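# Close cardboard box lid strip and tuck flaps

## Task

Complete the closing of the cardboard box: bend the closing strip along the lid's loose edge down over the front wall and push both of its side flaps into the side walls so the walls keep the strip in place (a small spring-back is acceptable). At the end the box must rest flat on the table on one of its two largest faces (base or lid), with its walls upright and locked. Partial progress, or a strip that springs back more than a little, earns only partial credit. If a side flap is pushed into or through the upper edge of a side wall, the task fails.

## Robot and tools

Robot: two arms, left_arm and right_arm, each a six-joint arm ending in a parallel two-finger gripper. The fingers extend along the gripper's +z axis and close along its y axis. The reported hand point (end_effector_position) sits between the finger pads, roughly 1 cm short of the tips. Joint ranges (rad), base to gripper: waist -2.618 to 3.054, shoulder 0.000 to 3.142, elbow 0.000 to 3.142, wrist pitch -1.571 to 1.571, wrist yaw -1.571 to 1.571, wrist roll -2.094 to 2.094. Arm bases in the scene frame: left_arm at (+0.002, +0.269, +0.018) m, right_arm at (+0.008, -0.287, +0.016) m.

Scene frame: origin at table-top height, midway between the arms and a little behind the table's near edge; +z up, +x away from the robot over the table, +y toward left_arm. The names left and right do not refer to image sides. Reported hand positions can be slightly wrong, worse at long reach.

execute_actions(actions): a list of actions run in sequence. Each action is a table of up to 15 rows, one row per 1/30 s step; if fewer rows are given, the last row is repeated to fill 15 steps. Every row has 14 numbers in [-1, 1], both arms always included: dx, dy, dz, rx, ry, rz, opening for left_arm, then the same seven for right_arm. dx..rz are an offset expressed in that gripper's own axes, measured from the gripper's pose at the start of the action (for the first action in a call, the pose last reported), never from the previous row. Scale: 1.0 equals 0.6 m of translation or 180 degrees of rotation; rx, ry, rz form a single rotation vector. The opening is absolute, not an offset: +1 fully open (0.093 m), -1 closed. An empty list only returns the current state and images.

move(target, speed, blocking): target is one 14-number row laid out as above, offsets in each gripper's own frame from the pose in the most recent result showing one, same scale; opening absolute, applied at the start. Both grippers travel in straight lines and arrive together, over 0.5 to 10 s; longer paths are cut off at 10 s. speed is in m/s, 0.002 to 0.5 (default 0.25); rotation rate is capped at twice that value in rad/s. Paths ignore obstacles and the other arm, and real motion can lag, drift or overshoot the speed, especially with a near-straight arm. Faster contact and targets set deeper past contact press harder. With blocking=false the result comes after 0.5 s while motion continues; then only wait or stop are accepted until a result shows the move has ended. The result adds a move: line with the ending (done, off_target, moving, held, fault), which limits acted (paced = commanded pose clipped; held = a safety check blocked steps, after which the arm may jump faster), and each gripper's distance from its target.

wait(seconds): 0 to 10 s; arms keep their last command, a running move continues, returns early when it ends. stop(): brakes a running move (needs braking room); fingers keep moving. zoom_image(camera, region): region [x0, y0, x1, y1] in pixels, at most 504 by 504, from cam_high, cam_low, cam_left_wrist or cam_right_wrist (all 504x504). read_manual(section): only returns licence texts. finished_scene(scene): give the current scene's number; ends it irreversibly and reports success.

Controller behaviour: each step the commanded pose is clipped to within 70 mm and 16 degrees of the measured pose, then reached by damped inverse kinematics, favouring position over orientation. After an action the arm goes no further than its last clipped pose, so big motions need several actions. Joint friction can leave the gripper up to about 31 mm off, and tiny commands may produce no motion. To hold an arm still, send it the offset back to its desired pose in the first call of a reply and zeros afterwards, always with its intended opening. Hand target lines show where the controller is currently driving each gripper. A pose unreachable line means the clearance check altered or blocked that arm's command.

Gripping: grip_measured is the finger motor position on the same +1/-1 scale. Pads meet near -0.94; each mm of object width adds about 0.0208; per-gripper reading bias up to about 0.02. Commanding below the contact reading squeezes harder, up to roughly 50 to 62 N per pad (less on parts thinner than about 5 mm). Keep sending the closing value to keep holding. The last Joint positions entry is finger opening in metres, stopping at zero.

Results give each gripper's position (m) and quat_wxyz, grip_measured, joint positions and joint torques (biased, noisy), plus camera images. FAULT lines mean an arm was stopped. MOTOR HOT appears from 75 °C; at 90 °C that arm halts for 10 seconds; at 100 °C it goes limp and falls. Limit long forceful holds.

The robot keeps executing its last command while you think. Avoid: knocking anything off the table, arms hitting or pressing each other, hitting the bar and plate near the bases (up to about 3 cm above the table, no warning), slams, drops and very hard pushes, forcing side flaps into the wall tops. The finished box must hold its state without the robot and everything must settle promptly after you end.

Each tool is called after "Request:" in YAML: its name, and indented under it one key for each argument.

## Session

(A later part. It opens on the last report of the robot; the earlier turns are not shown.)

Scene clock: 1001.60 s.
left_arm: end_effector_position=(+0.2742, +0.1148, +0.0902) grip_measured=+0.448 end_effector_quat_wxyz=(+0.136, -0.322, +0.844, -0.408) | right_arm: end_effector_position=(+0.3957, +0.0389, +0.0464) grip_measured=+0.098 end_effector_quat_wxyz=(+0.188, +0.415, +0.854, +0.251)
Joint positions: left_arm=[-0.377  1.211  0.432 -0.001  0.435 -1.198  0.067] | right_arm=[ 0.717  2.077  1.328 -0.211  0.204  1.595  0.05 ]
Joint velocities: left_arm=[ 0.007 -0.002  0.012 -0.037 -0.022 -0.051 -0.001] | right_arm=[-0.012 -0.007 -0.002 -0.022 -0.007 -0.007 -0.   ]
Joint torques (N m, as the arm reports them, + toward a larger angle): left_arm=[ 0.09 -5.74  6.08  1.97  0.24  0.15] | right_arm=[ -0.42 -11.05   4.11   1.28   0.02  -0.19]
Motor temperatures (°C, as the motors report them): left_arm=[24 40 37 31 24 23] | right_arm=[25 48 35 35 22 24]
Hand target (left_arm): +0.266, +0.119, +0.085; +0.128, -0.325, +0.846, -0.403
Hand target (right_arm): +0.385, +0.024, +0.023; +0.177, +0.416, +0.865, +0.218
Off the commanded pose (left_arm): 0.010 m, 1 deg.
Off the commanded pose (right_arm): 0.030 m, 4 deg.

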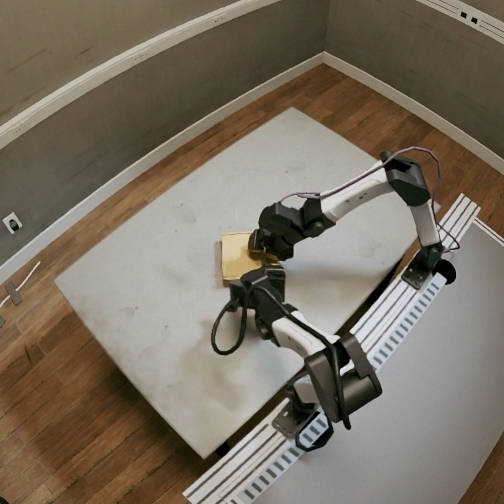

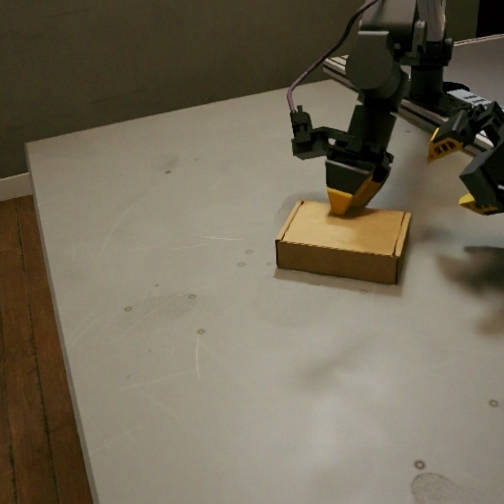

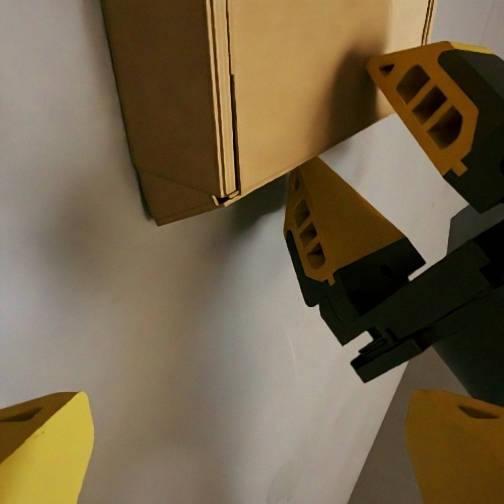

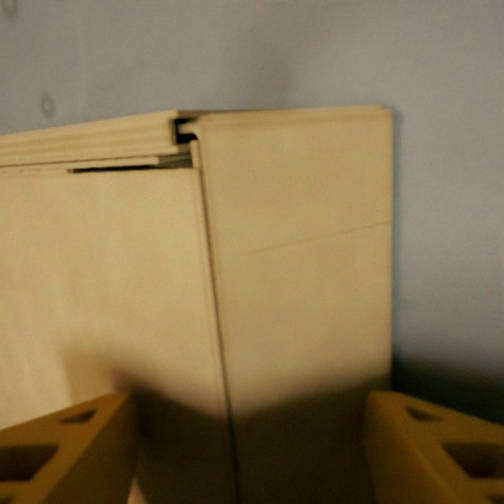

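Request:
execute_actions:
  actions:
    - [[0,0,0,0,0,0,0.45,-0.005,-0.047,0.014,-0.02,0,0,0.0]]
    - [[0,0,0,0,0,0,0.45,-0.005,-0.047,0.014,-0.02,0,0,-0.15]]
    - [[0,0,0,0,0,0,0.45,-0.005,-0.047,0.014,-0.02,0,0,-0.3]]

Scene clock: 1015.37 s.
left_arm: end_effector_position=(+0.2742, +0.1148, +0.0902) grip_measured=+0.448 end_effector_quat_wxyz=(+0.136, -0.322, +0.844, -0.408) | right_arm: end_effector_position=(+0.3951, +0.0305, +0.0470) grip_measured=-0.298 end_effector_quat_wxyz=(+0.258, +0.393, +0.782, +0.408)
Joint positions: left_arm=[-0.377  1.211  0.432 -0.001  0.435 -1.197  0.067] | right_arm=[0.705 2.029 0.918 0.535 0.202 1.557 0.031]
Joint velocities: left_arm=[-0.002  0.007 -0.032 -0.037  0.051  0.007  0.   ] | right_arm=[-0.002  0.002 -0.002  0.081  0.022 -0.007  0.   ]
Joint torques (N m, as the arm reports them, + toward a larger angle): left_arm=[-0.71 -3.96  7.97  2.23  0.14  0.08] | right_arm=[-0.45 -9.    3.88  1.86 -0.12 -0.14]
Motor temperatures (°C, as the motors report them): left_arm=[24 39 37 31 24 23] | right_arm=[25 49 34 35 22 24]
Hand target (left_arm): +0.274, +0.115, +0.090; +0.136, -0.322, +0.844, -0.408
Hand target (right_arm): +0.385, +0.020, +0.021; +0.246, +0.394, +0.799, +0.381
Off the commanded pose (left_arm): 0.000 m, 0 deg.
Off the commanded pose (right_arm): 0.031 m, 4 deg.

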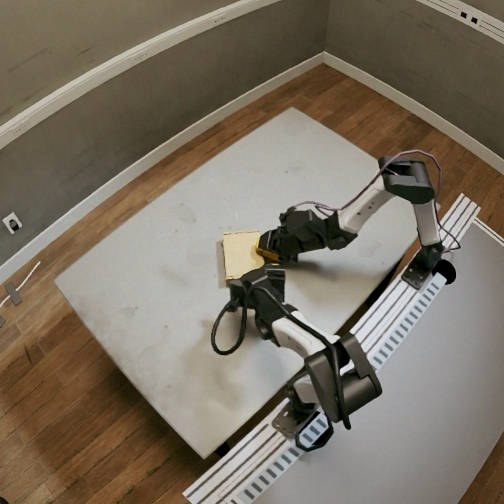

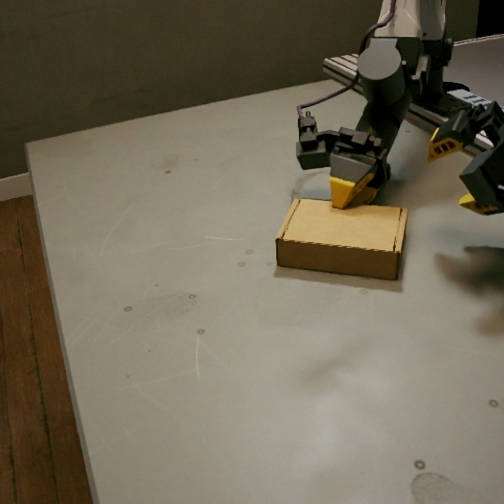

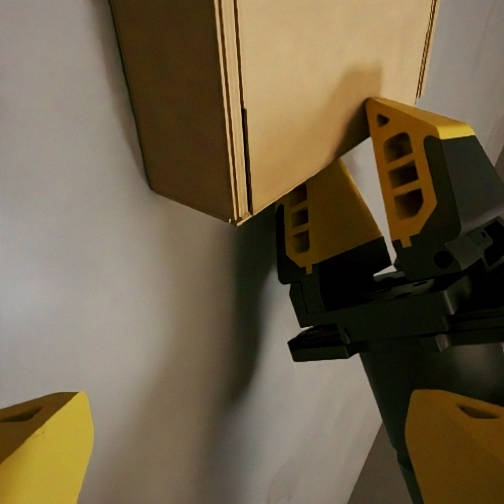

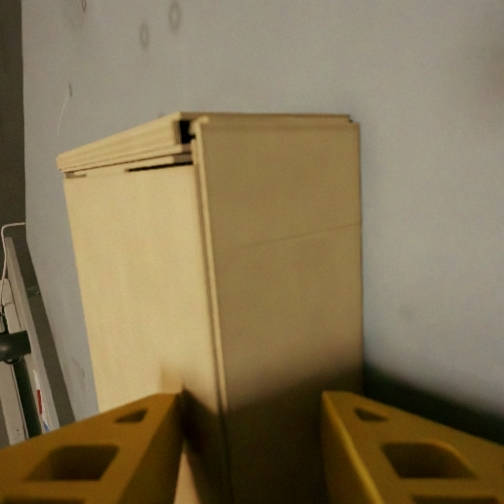

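Request:
move:
  target: [0,0,0,0,0,0,0.45,0,0.03,-0.12,0,0,0,-0.3]
  speed: 0.08

Request:
wait:
  seconds: 2

Scene clock: 1023.23 s.
left_arm: end_effector_position=(+0.2742, +0.1148, +0.0902) grip_measured=+0.448 end_effector_quat_wxyz=(+0.136, -0.322, +0.844, -0.408) | right_arm: end_effector_position=(+0.3640, +0.0095, +0.1170) grip_measured=-0.298 end_effector_quat_wxyz=(+0.267, +0.393, +0.769, +0.427)
Joint positions: left_arm=[-0.377  1.211  0.432 -0.001  0.435 -1.197  0.067] | right_arm=[0.734 1.722 0.811 0.38  0.231 1.574 0.031]
Joint velocities: left_arm=[-0.007 -0.012  0.012  0.081 -0.037 -0.051 -0.001] | right_arm=[-0.002 -0.002  0.002  0.022  0.081 -0.051 -0.001]
Joint torques (N m, as the arm reports them, + toward a larger angle): left_arm=[-0.7  -3.89  8.06  2.21  0.1   0.09] | right_arm=[ 1.59 -9.14  4.73  1.76  0.06 -0.07]
Motor temperatures (°C, as the motors report them): left_arm=[24 38 37 32 24 23] | right_arm=[25 48 34 36 22 24]
Hand target (left_arm): +0.274, +0.115, +0.090; +0.136, -0.322, +0.844, -0.408
Hand target (right_arm): +0.352, +0.006, +0.102; +0.258, +0.394, +0.782, +0.408
Off the commanded pose (left_arm): 0.000 m, 0 deg.
Off the commanded pose (right_arm): 0.022 m, 3 deg.
move: off_target (right_arm)

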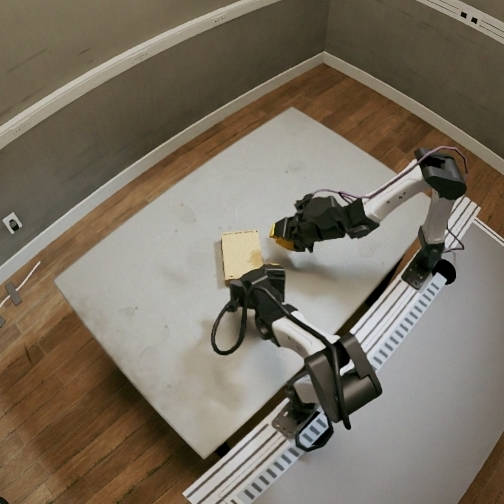

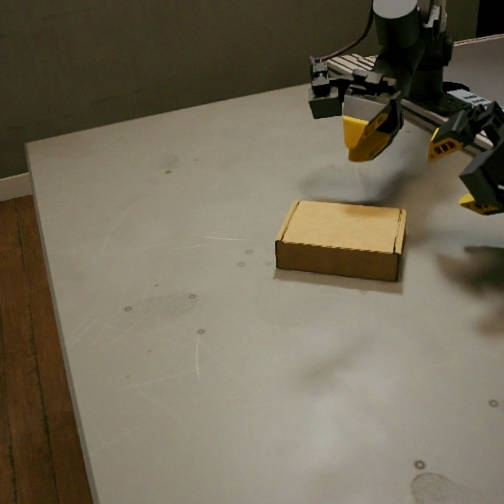

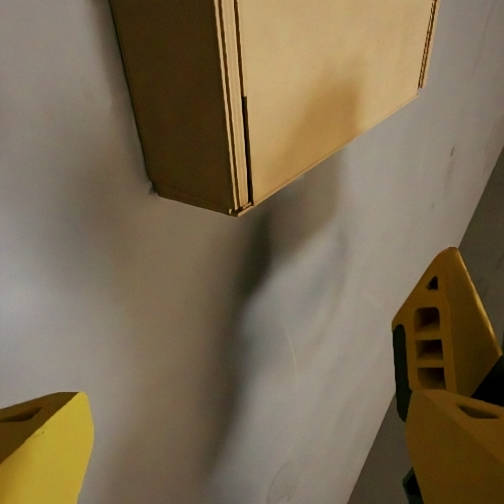

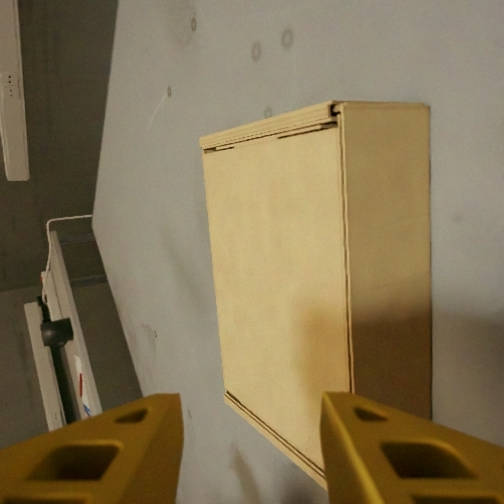

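Scene clock: 1025.23 s.
left_arm: end_effector_position=(+0.2742, +0.1148, +0.0902) grip_measured=+0.448 end_effector_quat_wxyz=(+0.136, -0.322, +0.844, -0.408) | right_arm: end_effector_position=(+0.3638, +0.0094, +0.1167) grip_measured=-0.298 end_effector_quat_wxyz=(+0.266, +0.393, +0.770, +0.427)
Joint positions: left_arm=[-0.377  1.211  0.432 -0.001  0.435 -1.197  0.067] | right_arm=[0.734 1.722 0.811 0.378 0.231 1.574 0.031]
Joint velocities: left_arm=[-0.012 -0.007 -0.002  0.051  0.066 -0.007  0.   ] | right_arm=[-0.002  0.017  0.017 -0.007 -0.007  0.037 -0.001]
Joint torques (N m, as the arm reports them, + toward a larger angle): left_arm=[-0.64 -3.84  7.93  2.23  0.14  0.09] | right_arm=[ 1.52 -9.12  4.7   1.75  0.11 -0.04]
Motor temperatures (°C, as the motors report them): left_arm=[24 38 37 32 24 23] | right_arm=[25 48 33 36 22 24]
Hand target (left_arm): +0.274, +0.115, +0.090; +0.136, -0.322, +0.844, -0.408
Hand target (right_arm): +0.352, +0.006, +0.102; +0.258, +0.394, +0.782, +0.408
Off the commanded pose (left_arm): 0.000 m, 0 deg.
Off the commanded pose (right_arm): 0.021 m, 3 deg.
wait: 2.00 s; at rest by 0.17 s

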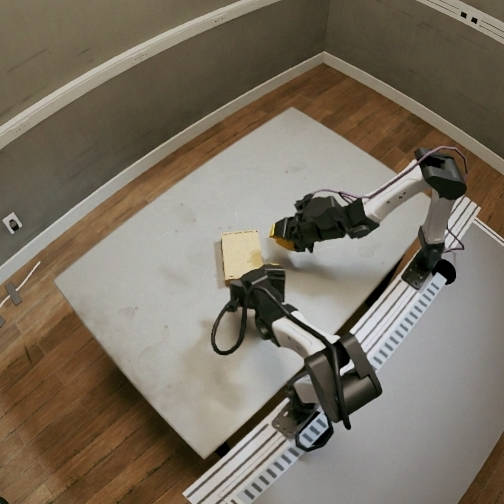

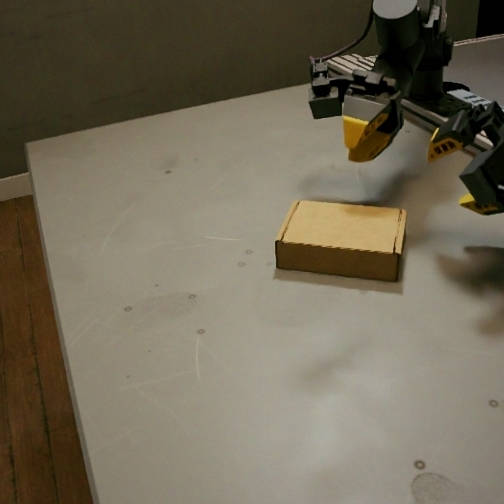

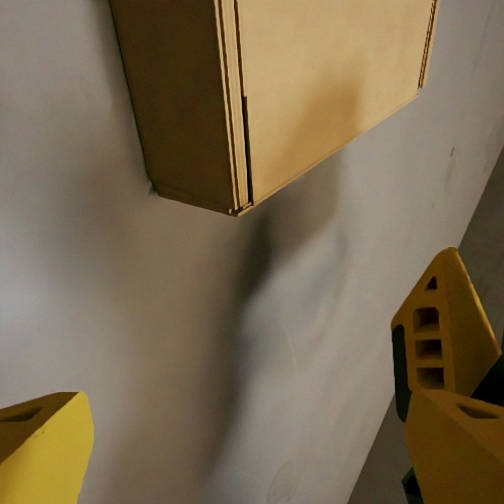

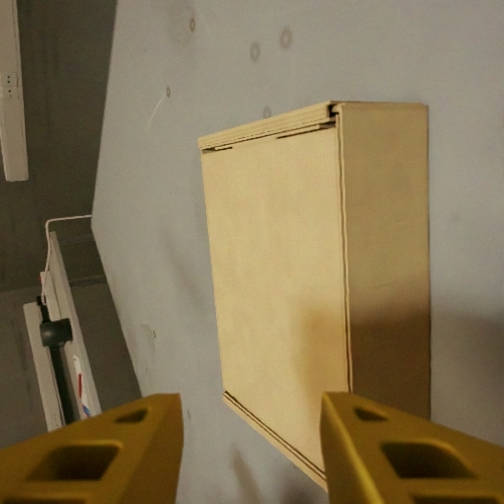

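Holds with slight spring-back.

Request:
finished_scene:
  scene: 1

The scene is finished: the task was done.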